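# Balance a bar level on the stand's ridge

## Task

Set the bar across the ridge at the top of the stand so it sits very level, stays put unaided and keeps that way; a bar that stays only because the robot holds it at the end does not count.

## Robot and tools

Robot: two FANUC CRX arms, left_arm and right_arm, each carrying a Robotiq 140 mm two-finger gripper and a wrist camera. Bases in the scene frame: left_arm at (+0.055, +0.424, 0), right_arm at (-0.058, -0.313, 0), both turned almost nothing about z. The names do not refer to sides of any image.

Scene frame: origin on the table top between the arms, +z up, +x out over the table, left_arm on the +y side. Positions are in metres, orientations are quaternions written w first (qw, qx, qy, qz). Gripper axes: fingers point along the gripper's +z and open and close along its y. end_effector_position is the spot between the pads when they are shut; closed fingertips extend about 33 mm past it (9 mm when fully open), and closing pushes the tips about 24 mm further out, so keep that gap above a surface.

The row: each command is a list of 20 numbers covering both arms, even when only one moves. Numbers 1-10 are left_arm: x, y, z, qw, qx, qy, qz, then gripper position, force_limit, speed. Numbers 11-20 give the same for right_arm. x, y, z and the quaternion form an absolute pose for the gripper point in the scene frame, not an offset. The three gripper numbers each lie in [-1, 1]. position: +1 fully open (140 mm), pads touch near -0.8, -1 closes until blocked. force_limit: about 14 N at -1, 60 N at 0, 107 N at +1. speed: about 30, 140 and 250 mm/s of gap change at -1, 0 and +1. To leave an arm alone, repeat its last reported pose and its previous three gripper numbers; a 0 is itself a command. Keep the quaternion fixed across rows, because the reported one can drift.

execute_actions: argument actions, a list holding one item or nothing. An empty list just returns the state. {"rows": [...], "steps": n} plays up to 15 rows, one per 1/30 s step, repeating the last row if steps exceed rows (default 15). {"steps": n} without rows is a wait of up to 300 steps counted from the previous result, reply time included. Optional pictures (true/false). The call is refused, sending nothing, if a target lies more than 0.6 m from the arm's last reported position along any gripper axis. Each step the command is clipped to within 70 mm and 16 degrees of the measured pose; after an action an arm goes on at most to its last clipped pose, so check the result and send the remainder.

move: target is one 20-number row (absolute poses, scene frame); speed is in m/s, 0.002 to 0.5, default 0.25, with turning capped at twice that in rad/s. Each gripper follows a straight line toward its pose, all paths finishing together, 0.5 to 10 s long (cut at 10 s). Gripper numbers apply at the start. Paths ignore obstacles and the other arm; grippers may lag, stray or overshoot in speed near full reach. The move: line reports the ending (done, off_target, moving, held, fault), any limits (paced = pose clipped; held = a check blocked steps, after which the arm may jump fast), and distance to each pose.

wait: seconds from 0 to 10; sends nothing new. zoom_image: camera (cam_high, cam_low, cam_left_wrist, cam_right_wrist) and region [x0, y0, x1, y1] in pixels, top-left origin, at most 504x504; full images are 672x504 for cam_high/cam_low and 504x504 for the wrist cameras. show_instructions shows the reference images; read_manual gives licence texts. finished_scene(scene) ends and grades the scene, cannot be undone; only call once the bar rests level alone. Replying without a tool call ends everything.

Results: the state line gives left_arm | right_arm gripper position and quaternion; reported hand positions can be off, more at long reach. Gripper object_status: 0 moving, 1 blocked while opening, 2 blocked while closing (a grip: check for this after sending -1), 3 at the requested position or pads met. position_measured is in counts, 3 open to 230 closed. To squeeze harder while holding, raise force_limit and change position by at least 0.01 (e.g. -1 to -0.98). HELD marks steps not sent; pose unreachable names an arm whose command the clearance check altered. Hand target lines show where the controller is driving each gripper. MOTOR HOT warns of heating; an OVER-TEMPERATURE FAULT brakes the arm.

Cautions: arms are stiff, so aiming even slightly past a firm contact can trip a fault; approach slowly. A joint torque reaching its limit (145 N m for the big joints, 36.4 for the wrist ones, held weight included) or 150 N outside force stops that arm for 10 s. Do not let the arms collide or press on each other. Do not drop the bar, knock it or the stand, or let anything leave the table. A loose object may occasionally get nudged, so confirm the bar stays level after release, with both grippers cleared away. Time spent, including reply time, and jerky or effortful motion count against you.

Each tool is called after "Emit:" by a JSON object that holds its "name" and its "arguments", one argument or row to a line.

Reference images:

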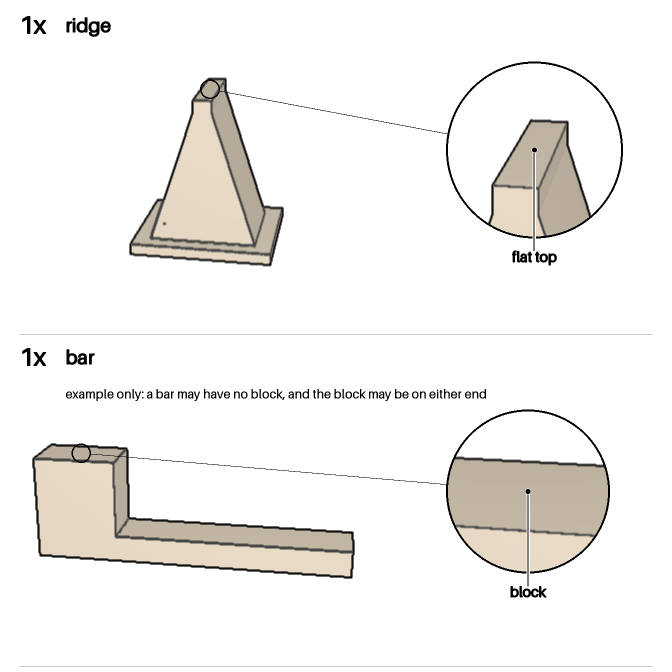

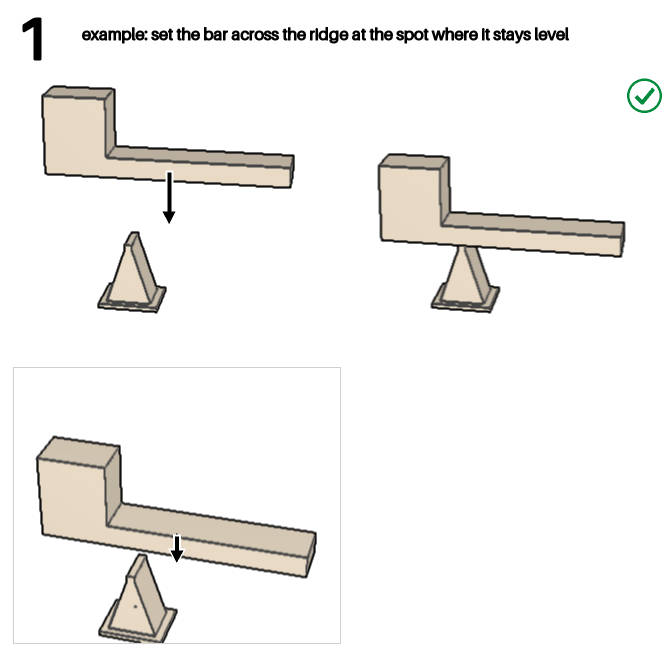

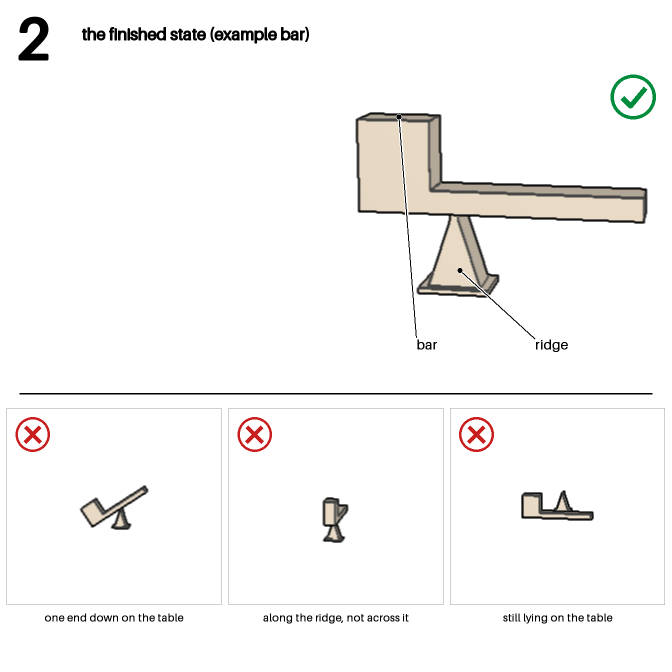

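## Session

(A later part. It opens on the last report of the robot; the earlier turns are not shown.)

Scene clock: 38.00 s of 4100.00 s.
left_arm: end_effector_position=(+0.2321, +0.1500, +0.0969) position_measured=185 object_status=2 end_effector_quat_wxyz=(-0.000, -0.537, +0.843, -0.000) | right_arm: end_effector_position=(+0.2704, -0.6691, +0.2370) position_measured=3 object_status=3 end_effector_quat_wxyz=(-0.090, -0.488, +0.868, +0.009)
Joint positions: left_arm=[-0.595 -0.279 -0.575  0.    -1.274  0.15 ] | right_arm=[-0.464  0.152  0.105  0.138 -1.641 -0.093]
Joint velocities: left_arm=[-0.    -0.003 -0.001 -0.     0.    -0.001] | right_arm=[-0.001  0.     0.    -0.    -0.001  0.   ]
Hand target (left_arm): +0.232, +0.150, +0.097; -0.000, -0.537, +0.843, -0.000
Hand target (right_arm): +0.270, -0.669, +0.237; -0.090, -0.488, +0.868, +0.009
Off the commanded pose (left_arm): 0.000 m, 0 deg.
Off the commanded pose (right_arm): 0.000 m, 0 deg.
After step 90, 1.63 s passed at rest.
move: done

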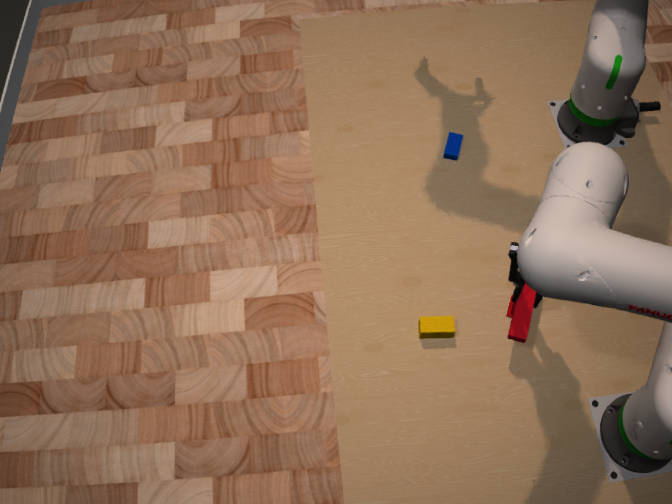

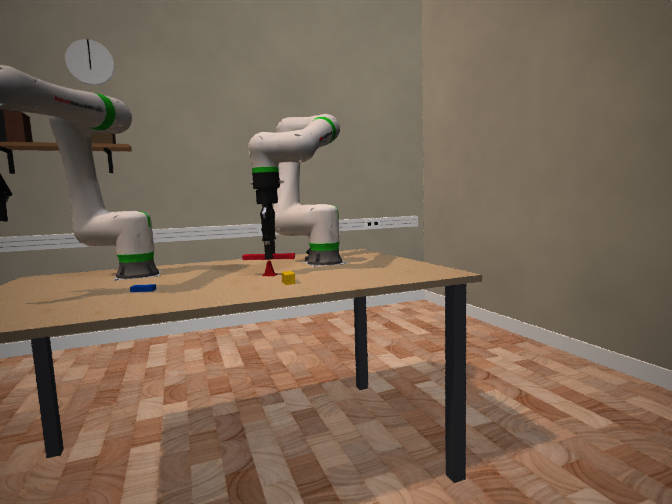

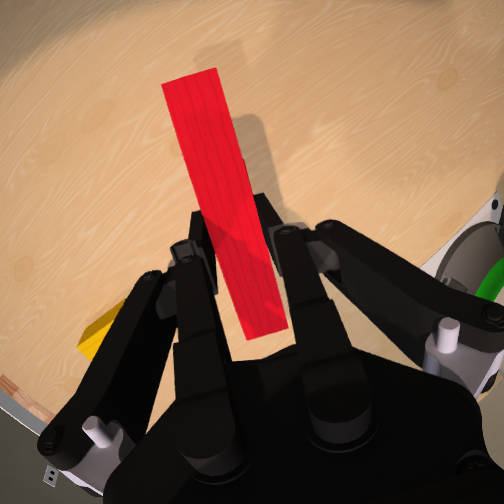

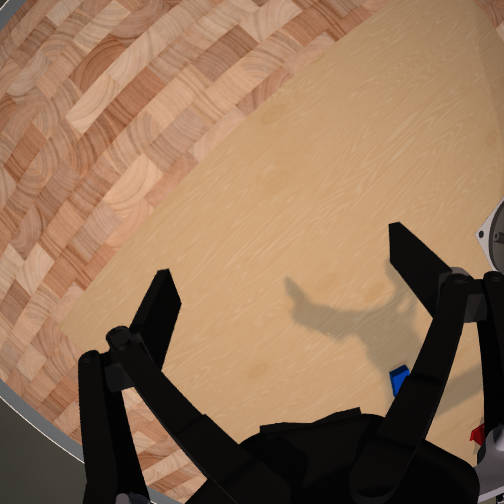

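Emit:
{"name": "move", "arguments": {
  "target": [0.232,0.150,0.093,0,0.537,-0.843,0,-1,0,0,0.2704,-0.6691,0.237,-0.09,-0.488,0.868,0.009,1,0,0],
  "speed": 0.01
}}

Emit:
{"name": "zoom_image", "arguments": {
  "camera": "cam_low",
  "region": [238,240,302,284]
}}

Scene clock: 40.43 s of 4100.00 s.
left_arm: end_effector_position=(+0.2320, +0.1500, +0.0930) position_measured=185 object_status=2 end_effector_quat_wxyz=(+0.000, -0.537, +0.843, -0.000) | right_arm: end_effector_position=(+0.2704, -0.6691, +0.2370) position_measured=3 object_status=3 end_effector_quat_wxyz=(-0.090, -0.488, +0.868, +0.009)
Joint positions: left_arm=[-0.595 -0.275 -0.582 -0.    -1.264  0.15 ] | right_arm=[-0.464  0.152  0.105  0.138 -1.641 -0.093]
Joint velocities: left_arm=[-0.     0.003 -0.001  0.001  0.002 -0.002] | right_arm=[ 0.     0.    -0.     0.     0.    -0.001]
Hand target (left_arm): +0.232, +0.150, +0.093; -0.000, -0.537, +0.843, -0.000
Hand target (right_arm): +0.270, -0.669, +0.237; -0.090, -0.488, +0.868, +0.009
Off the commanded pose (left_arm): 0.000 m, 0 deg.
Off the commanded pose (right_arm): 0.000 m, 0 deg.
move: done

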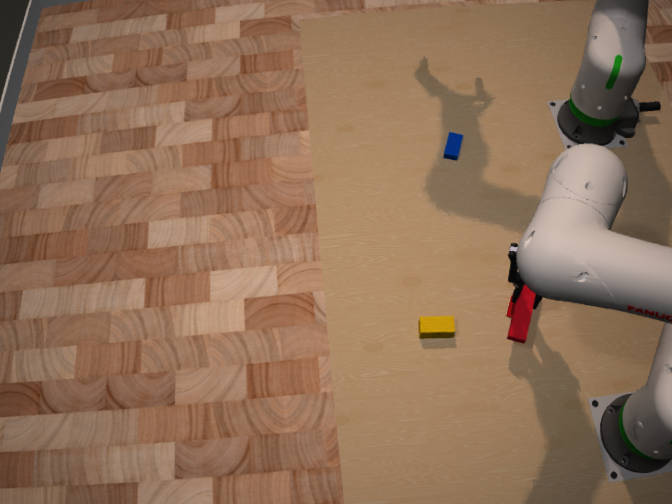

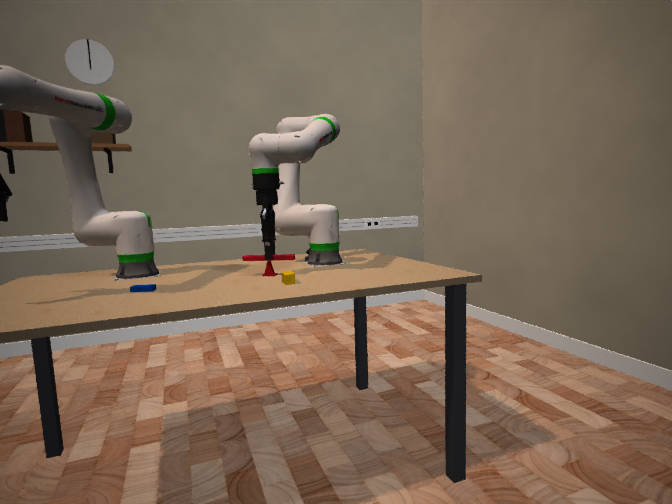

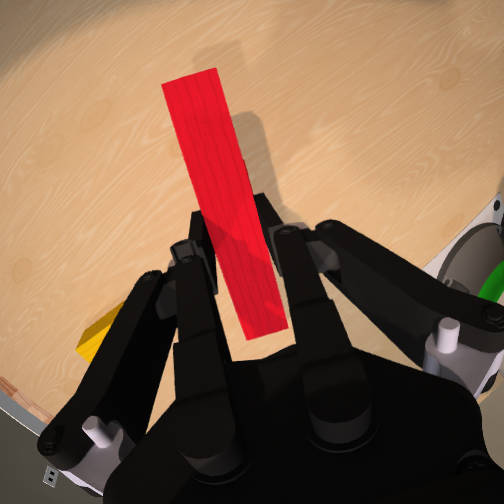

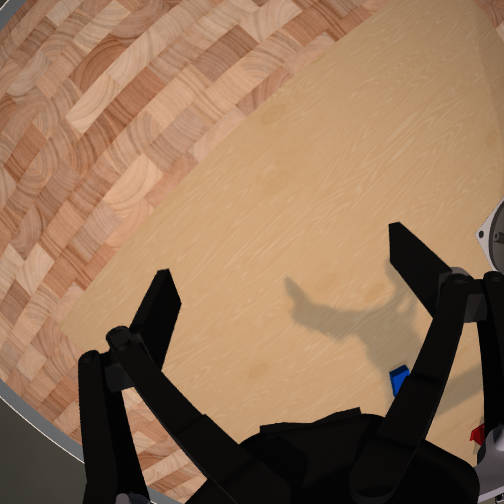

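Region (238, 240, 302, 284) of cam_low's 672x504 image, scaled by 7.875, with more detail than that image has; it fills the top 346 rows of this view, and the rest is white.

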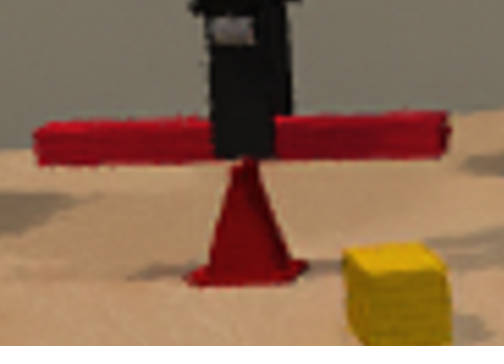

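Emit:
{"name": "move", "arguments": {
  "target": [0.232,0.150,0.091,0,0.537,-0.843,0,-1,0,0,0.2704,-0.6691,0.237,-0.09,-0.488,0.868,0.009,1,0,0],
  "speed": 0.004
}}

Emit:
{"name": "move", "arguments": {
  "target": [0.232,0.150,0.091,0,0.537,-0.843,0,-0.36,0,-1,0.2704,-0.6691,0.237,-0.09,-0.488,0.868,0.009,1,0,0]
}}

Emit:
{"name": "zoom_image", "arguments": {
  "camera": "cam_low",
  "region": [238,240,302,284]
}}

Scene clock: 44.73 s of 4100.00 s.
left_arm: end_effector_position=(+0.2320, +0.1500, +0.0910) position_measured=185 object_status=2 end_effector_quat_wxyz=(+0.000, -0.537, +0.843, +0.000) | right_arm: end_effector_position=(+0.2704, -0.6691, +0.2370) position_measured=3 object_status=3 end_effector_quat_wxyz=(-0.090, -0.488, +0.868, +0.009)
Joint positions: left_arm=[-0.595 -0.273 -0.586 -0.    -1.258  0.15 ] | right_arm=[-0.464  0.152  0.105  0.138 -1.641 -0.093]
Joint velocities: left_arm=[ 0.    -0.    -0.    -0.     0.001  0.   ] | right_arm=[-0. -0. -0.  0. -0. -0.]
Hand target (left_arm): +0.232, +0.150, +0.091; -0.000, -0.537, +0.843, -0.000
Hand target (right_arm): +0.270, -0.669, +0.237; -0.090, -0.488, +0.868, +0.009
Off the commanded pose (left_arm): 0.000 m, 0 deg.
Off the commanded pose (right_arm): 0.000 m, 0 deg.
After step 90, 0.57 s passed at rest.
move: done

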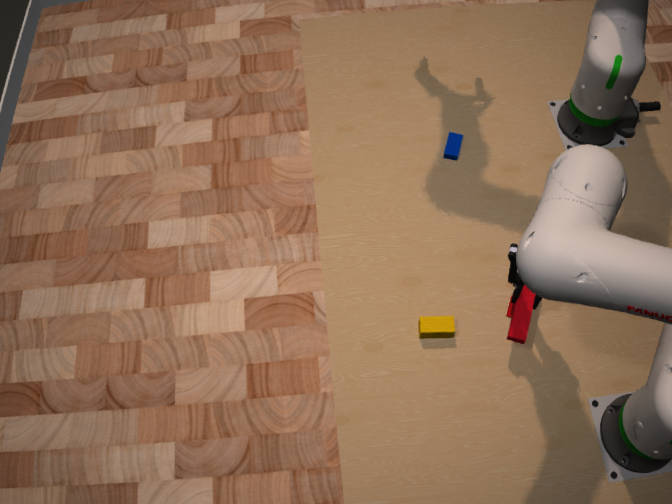

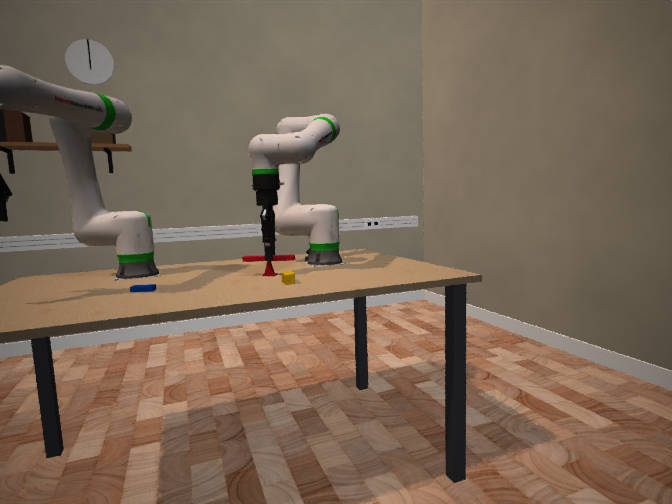

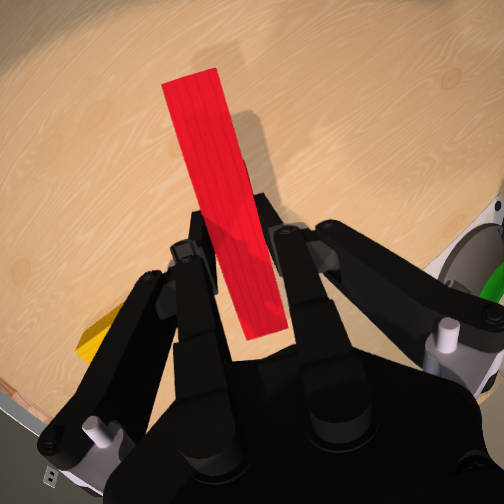

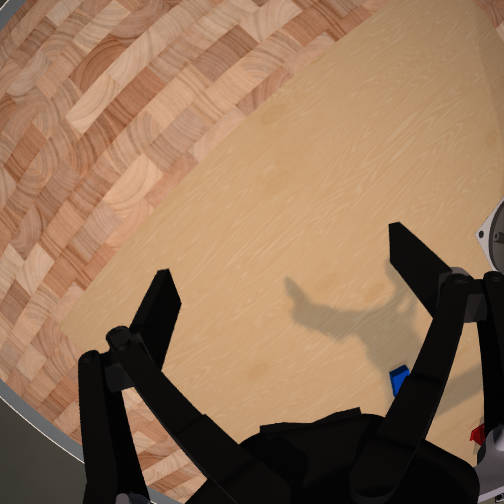

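Scene clock: 45.43 s of 4100.00 s.
left_arm: end_effector_position=(+0.2320, +0.1500, +0.0910) position_measured=174 object_status=3 end_effector_quat_wxyz=(-0.000, -0.537, +0.843, +0.000) | right_arm: end_effector_position=(+0.2704, -0.6691, +0.2370) position_measured=3 object_status=3 end_effector_quat_wxyz=(-0.090, -0.488, +0.868, +0.009)
Joint positions: left_arm=[-0.595 -0.273 -0.586 -0.    -1.258  0.15 ] | right_arm=[-0.464  0.152  0.105  0.138 -1.641 -0.093]
Joint velocities: left_arm=[ 0.     0.    -0.    -0.     0.    -0.001] | right_arm=[-0.001 -0.    -0.    -0.001  0.    -0.   ]
Hand target (left_arm): +0.232, +0.150, +0.091; +0.000, -0.537, +0.843, +0.000
Hand target (right_arm): +0.270, -0.669, +0.237; -0.090, -0.488, +0.868, +0.009
Off the commanded pose (left_arm): 0.000 m, 0 deg.
Off the commanded pose (right_arm): 0.000 m, 0 deg.
move: done

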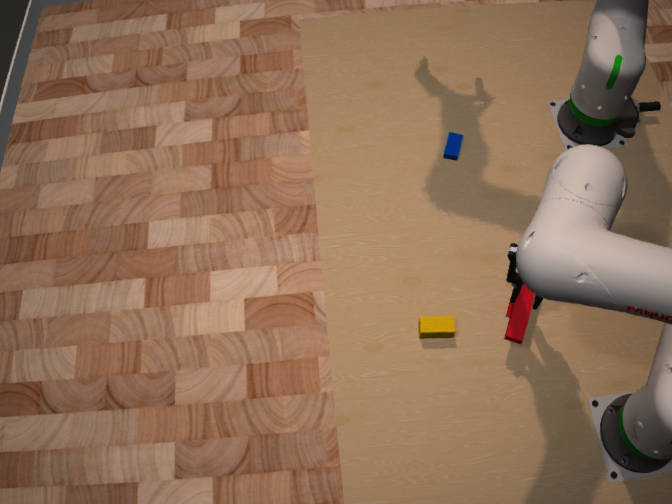

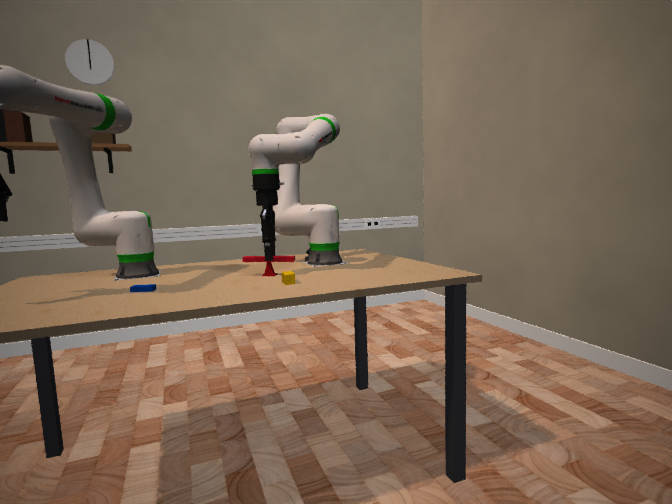

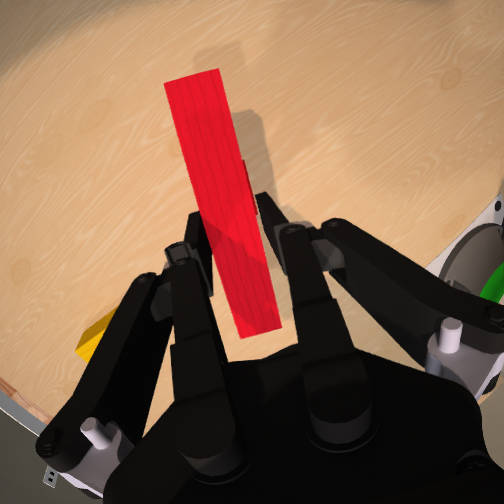

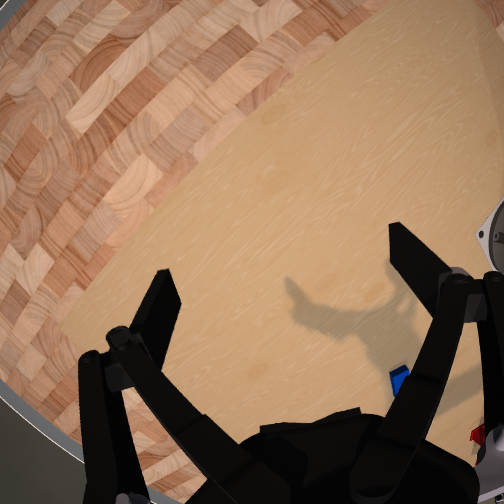

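Region (238, 240, 302, 284) of cam_low's 672x504 image, scaled by 7.875, with more detail than that image has; it fills the top 346 rows of this view, and the rest is white.

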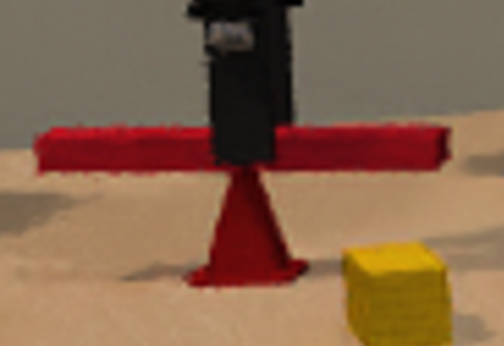

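Emit:
{"name": "move", "arguments": {
  "target": [0.232,0.150,0.091,0,0.537,-0.843,0,0,0,-1,0.2704,-0.6691,0.237,-0.09,-0.488,0.868,0.009,1,0,0]
}}

Emit:
{"name": "move", "arguments": {
  "target": [0.232,0.150,0.15,0,0.537,-0.843,0,0,0,-1,0.2704,-0.6691,0.237,-0.09,-0.488,0.868,0.009,1,0,0],
  "speed": 0.1
}}

Emit:
{"name": "wait", "arguments": {
  "seconds": 2
}}

Emit:
{"name": "zoom_image", "arguments": {
  "camera": "cam_low",
  "region": [238,240,302,284]
}}

Scene clock: 54.87 s of 4100.00 s.
left_arm: end_effector_position=(+0.2320, +0.1500, +0.0910) position_measured=129 object_status=3 end_effector_quat_wxyz=(-0.000, -0.537, +0.843, +0.000) | right_arm: end_effector_position=(+0.2704, -0.6691, +0.2370) position_measured=3 object_status=3 end_effector_quat_wxyz=(-0.090, -0.488, +0.868, +0.009)
Joint positions: left_arm=[-0.595 -0.273 -0.586 -0.    -1.258  0.15 ] | right_arm=[-0.464  0.152  0.105  0.138 -1.641 -0.093]
Joint velocities: left_arm=[-0.    -0.     0.     0.     0.    -0.001] | right_arm=[ 0.001  0.001  0.     0.    -0.    -0.001]
Hand target (left_arm): +0.232, +0.150, +0.091; +0.000, -0.537, +0.843, +0.000
Hand target (right_arm): +0.270, -0.669, +0.237; -0.090, -0.488, +0.868, +0.009
Off the commanded pose (left_arm): 0.000 m, 0 deg.
Off the commanded pose (right_arm): 0.000 m, 0 deg.
After step 90, 5.27 s passed at rest.
move: done

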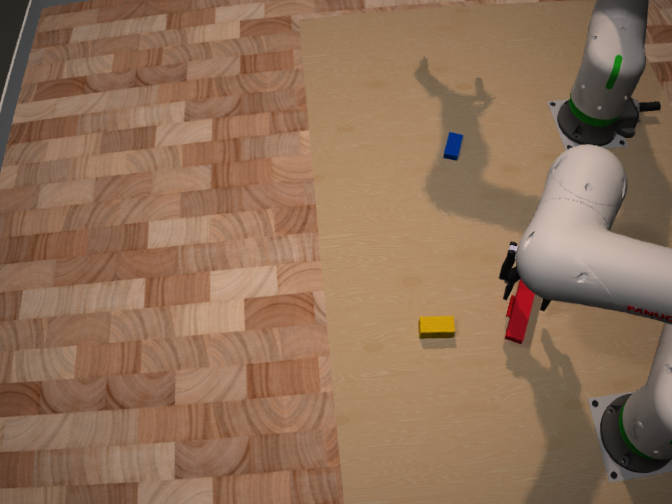

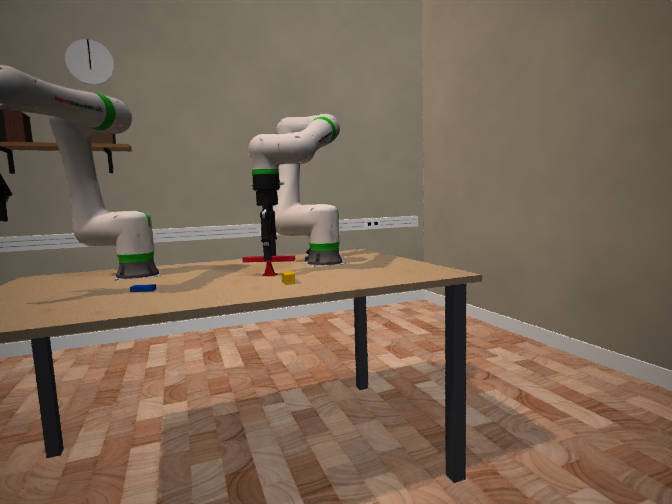

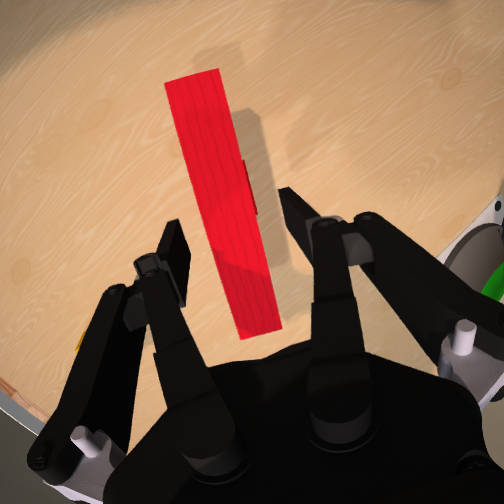

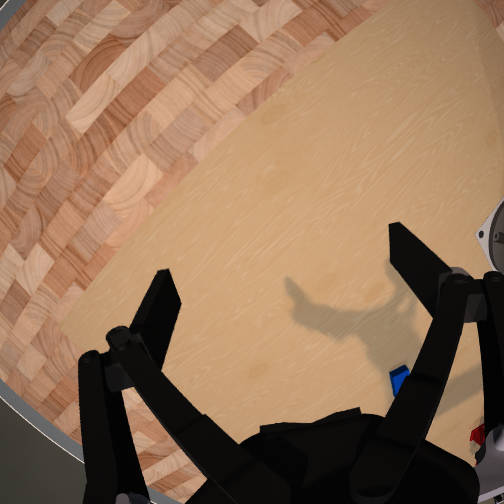

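Scene clock: 55.80 s of 4100.00 s.
left_arm: end_effector_position=(+0.2318, +0.1501, +0.1500) position_measured=129 object_status=3 end_effector_quat_wxyz=(-0.000, -0.537, +0.843, +0.000) | right_arm: end_effector_position=(+0.2704, -0.6691, +0.2370) position_measured=3 object_status=3 end_effector_quat_wxyz=(-0.090, -0.488, +0.868, +0.009)
Joint positions: left_arm=[-0.595 -0.313 -0.473 -0.    -1.411  0.151] | right_arm=[-0.464  0.152  0.105  0.138 -1.641 -0.093]
Joint velocities: left_arm=[-0.     0.001  0.002  0.    -0.001 -0.002] | right_arm=[ 0.001  0.    -0.    -0.     0.     0.001]
Hand target (left_arm): +0.232, +0.150, +0.150; +0.000, -0.537, +0.843, +0.000
Hand target (right_arm): +0.270, -0.669, +0.237; -0.090, -0.488, +0.868, +0.009
Off the commanded pose (left_arm): 0.000 m, 0 deg.
Off the commanded pose (right_arm): 0.000 m, 0 deg.
move: done

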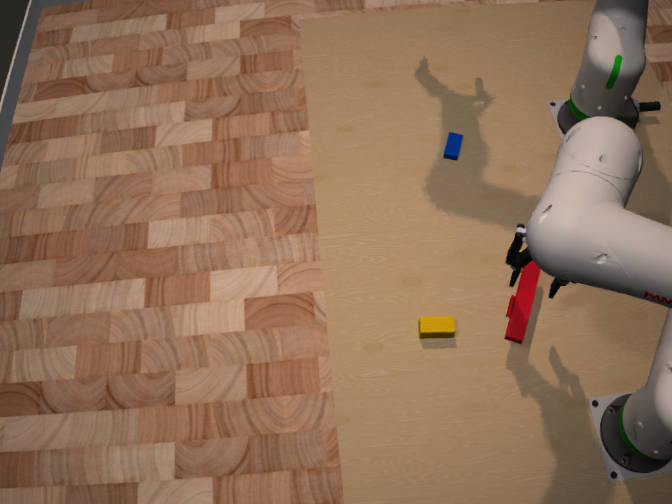

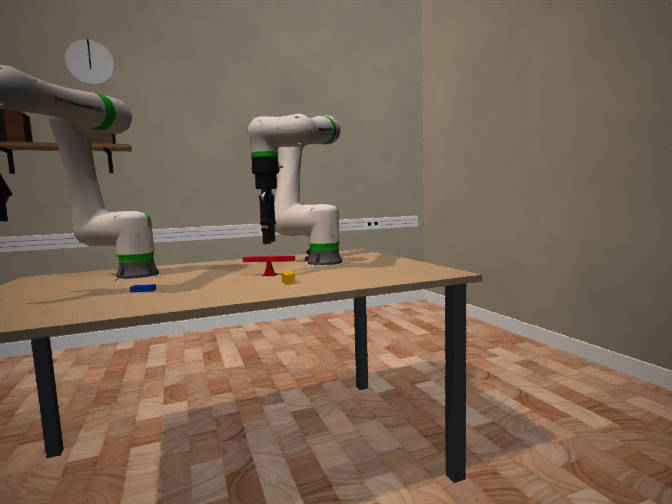

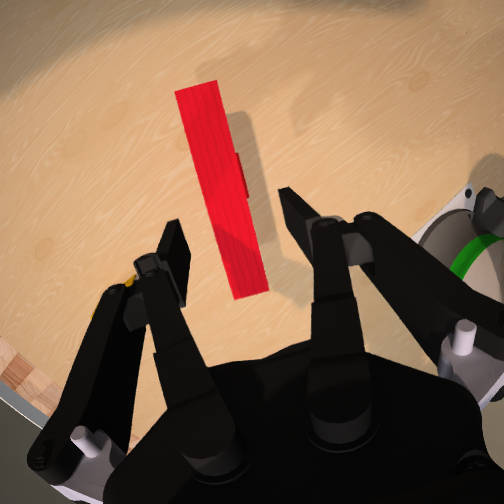

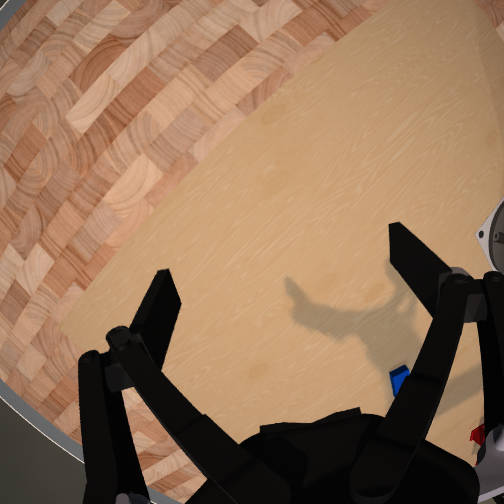

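Scene clock: 57.80 s of 4100.00 s.
left_arm: end_effector_position=(+0.2319, +0.1501, +0.1500) position_measured=129 object_status=3 end_effector_quat_wxyz=(+0.000, -0.537, +0.843, +0.000) | right_arm: end_effector_position=(+0.2704, -0.6691, +0.2370) position_measured=3 object_status=3 end_effector_quat_wxyz=(-0.090, -0.488, +0.868, +0.009)
Joint positions: left_arm=[-0.595 -0.313 -0.473 -0.    -1.411  0.151] | right_arm=[-0.464  0.152  0.105  0.138 -1.641 -0.093]
Joint velocities: left_arm=[-0.     0.001 -0.     0.001 -0.     0.002] | right_arm=[ 0.002  0.     0.    -0.     0.    -0.001]
Hand target (left_arm): +0.232, +0.150, +0.150; +0.000, -0.537, +0.843, +0.000
Hand target (right_arm): +0.270, -0.669, +0.237; -0.090, -0.488, +0.868, +0.009
Off the commanded pose (left_arm): 0.000 m, 0 deg.
Off the commanded pose (right_arm): 0.000 m, 0 deg.
Steps of this call (steps 1 to 60: nothing new was sent). Readings (end_effector_position | what the end effector reports):
1: left_arm (+0.2318, +0.1501, +0.1500) | right_arm (+0.2704, -0.6691, +0.2370) | left_arm position_measured=129 object_status=3 | right_arm position_measured=3 object_status=3
2: left_arm (+0.2318, +0.1501, +0.1500) | right_arm (+0.2704, -0.6691, +0.2370) | left_arm position_measured=129 object_status=3 | right_arm position_measured=3 object_status=3
4: left_arm (+0.2318, +0.1501, +0.1500) | right_arm (+0.2704, -0.6691, +0.2370) | left_arm position_measured=129 object_status=3 | right_arm position_measured=3 object_status=3
8: left_arm (+0.2319, +0.1501, +0.1500) | right_arm (+0.2704, -0.6691, +0.2370) | left_arm position_measured=129 object_status=3 | right_arm position_measured=3 object_status=3
60: the state above

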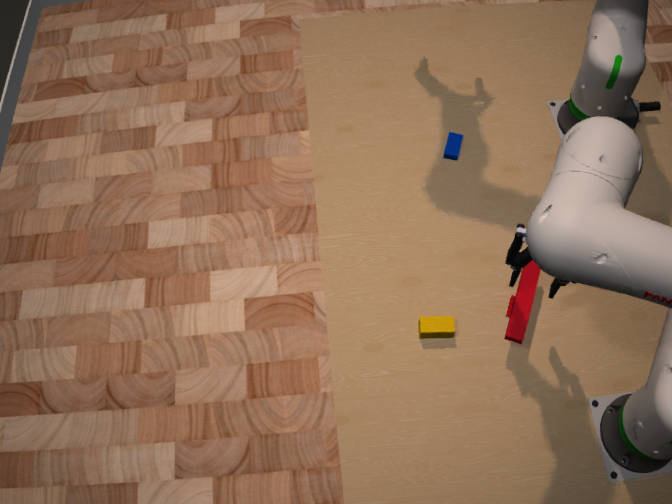

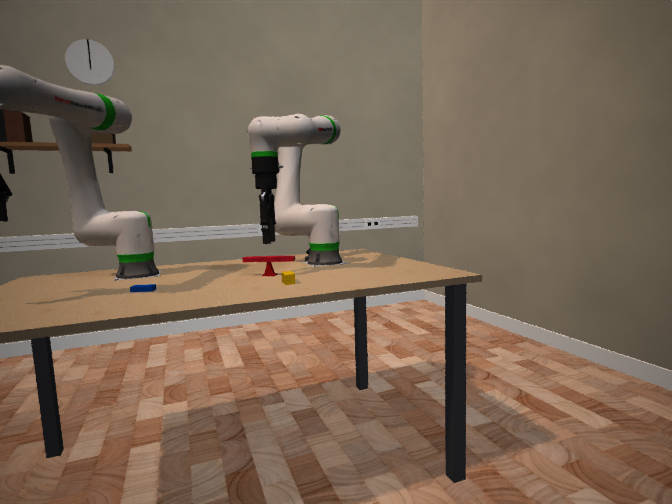

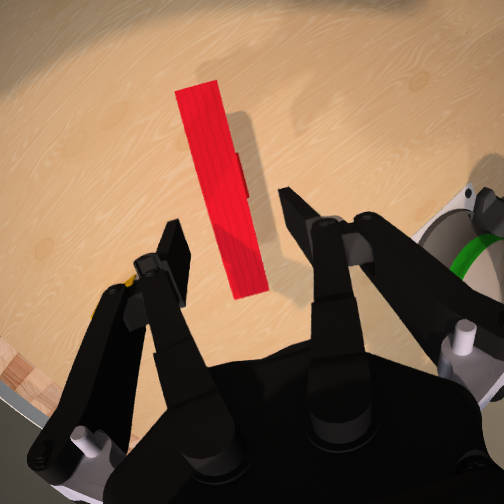

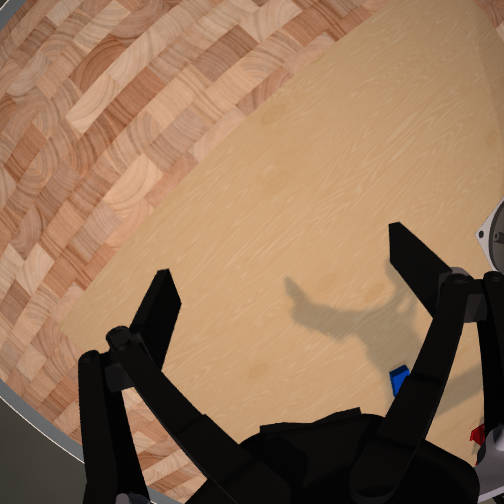

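Region (238, 240, 302, 284) of cam_low's 672x504 image, scaled by 7.875, with more detail than that image has; it fills the top 346 rows of this view, and the rest is white.

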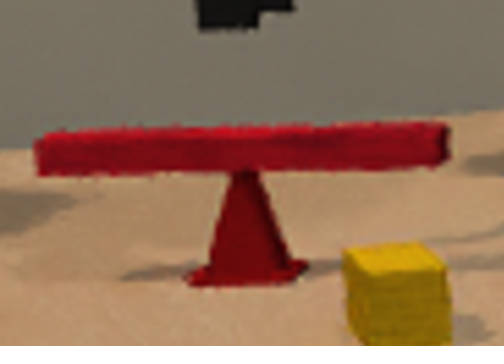

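Emit:
{"name": "finished_scene", "arguments": {
  "scene": 1
}}

The scene is finished: the task was done.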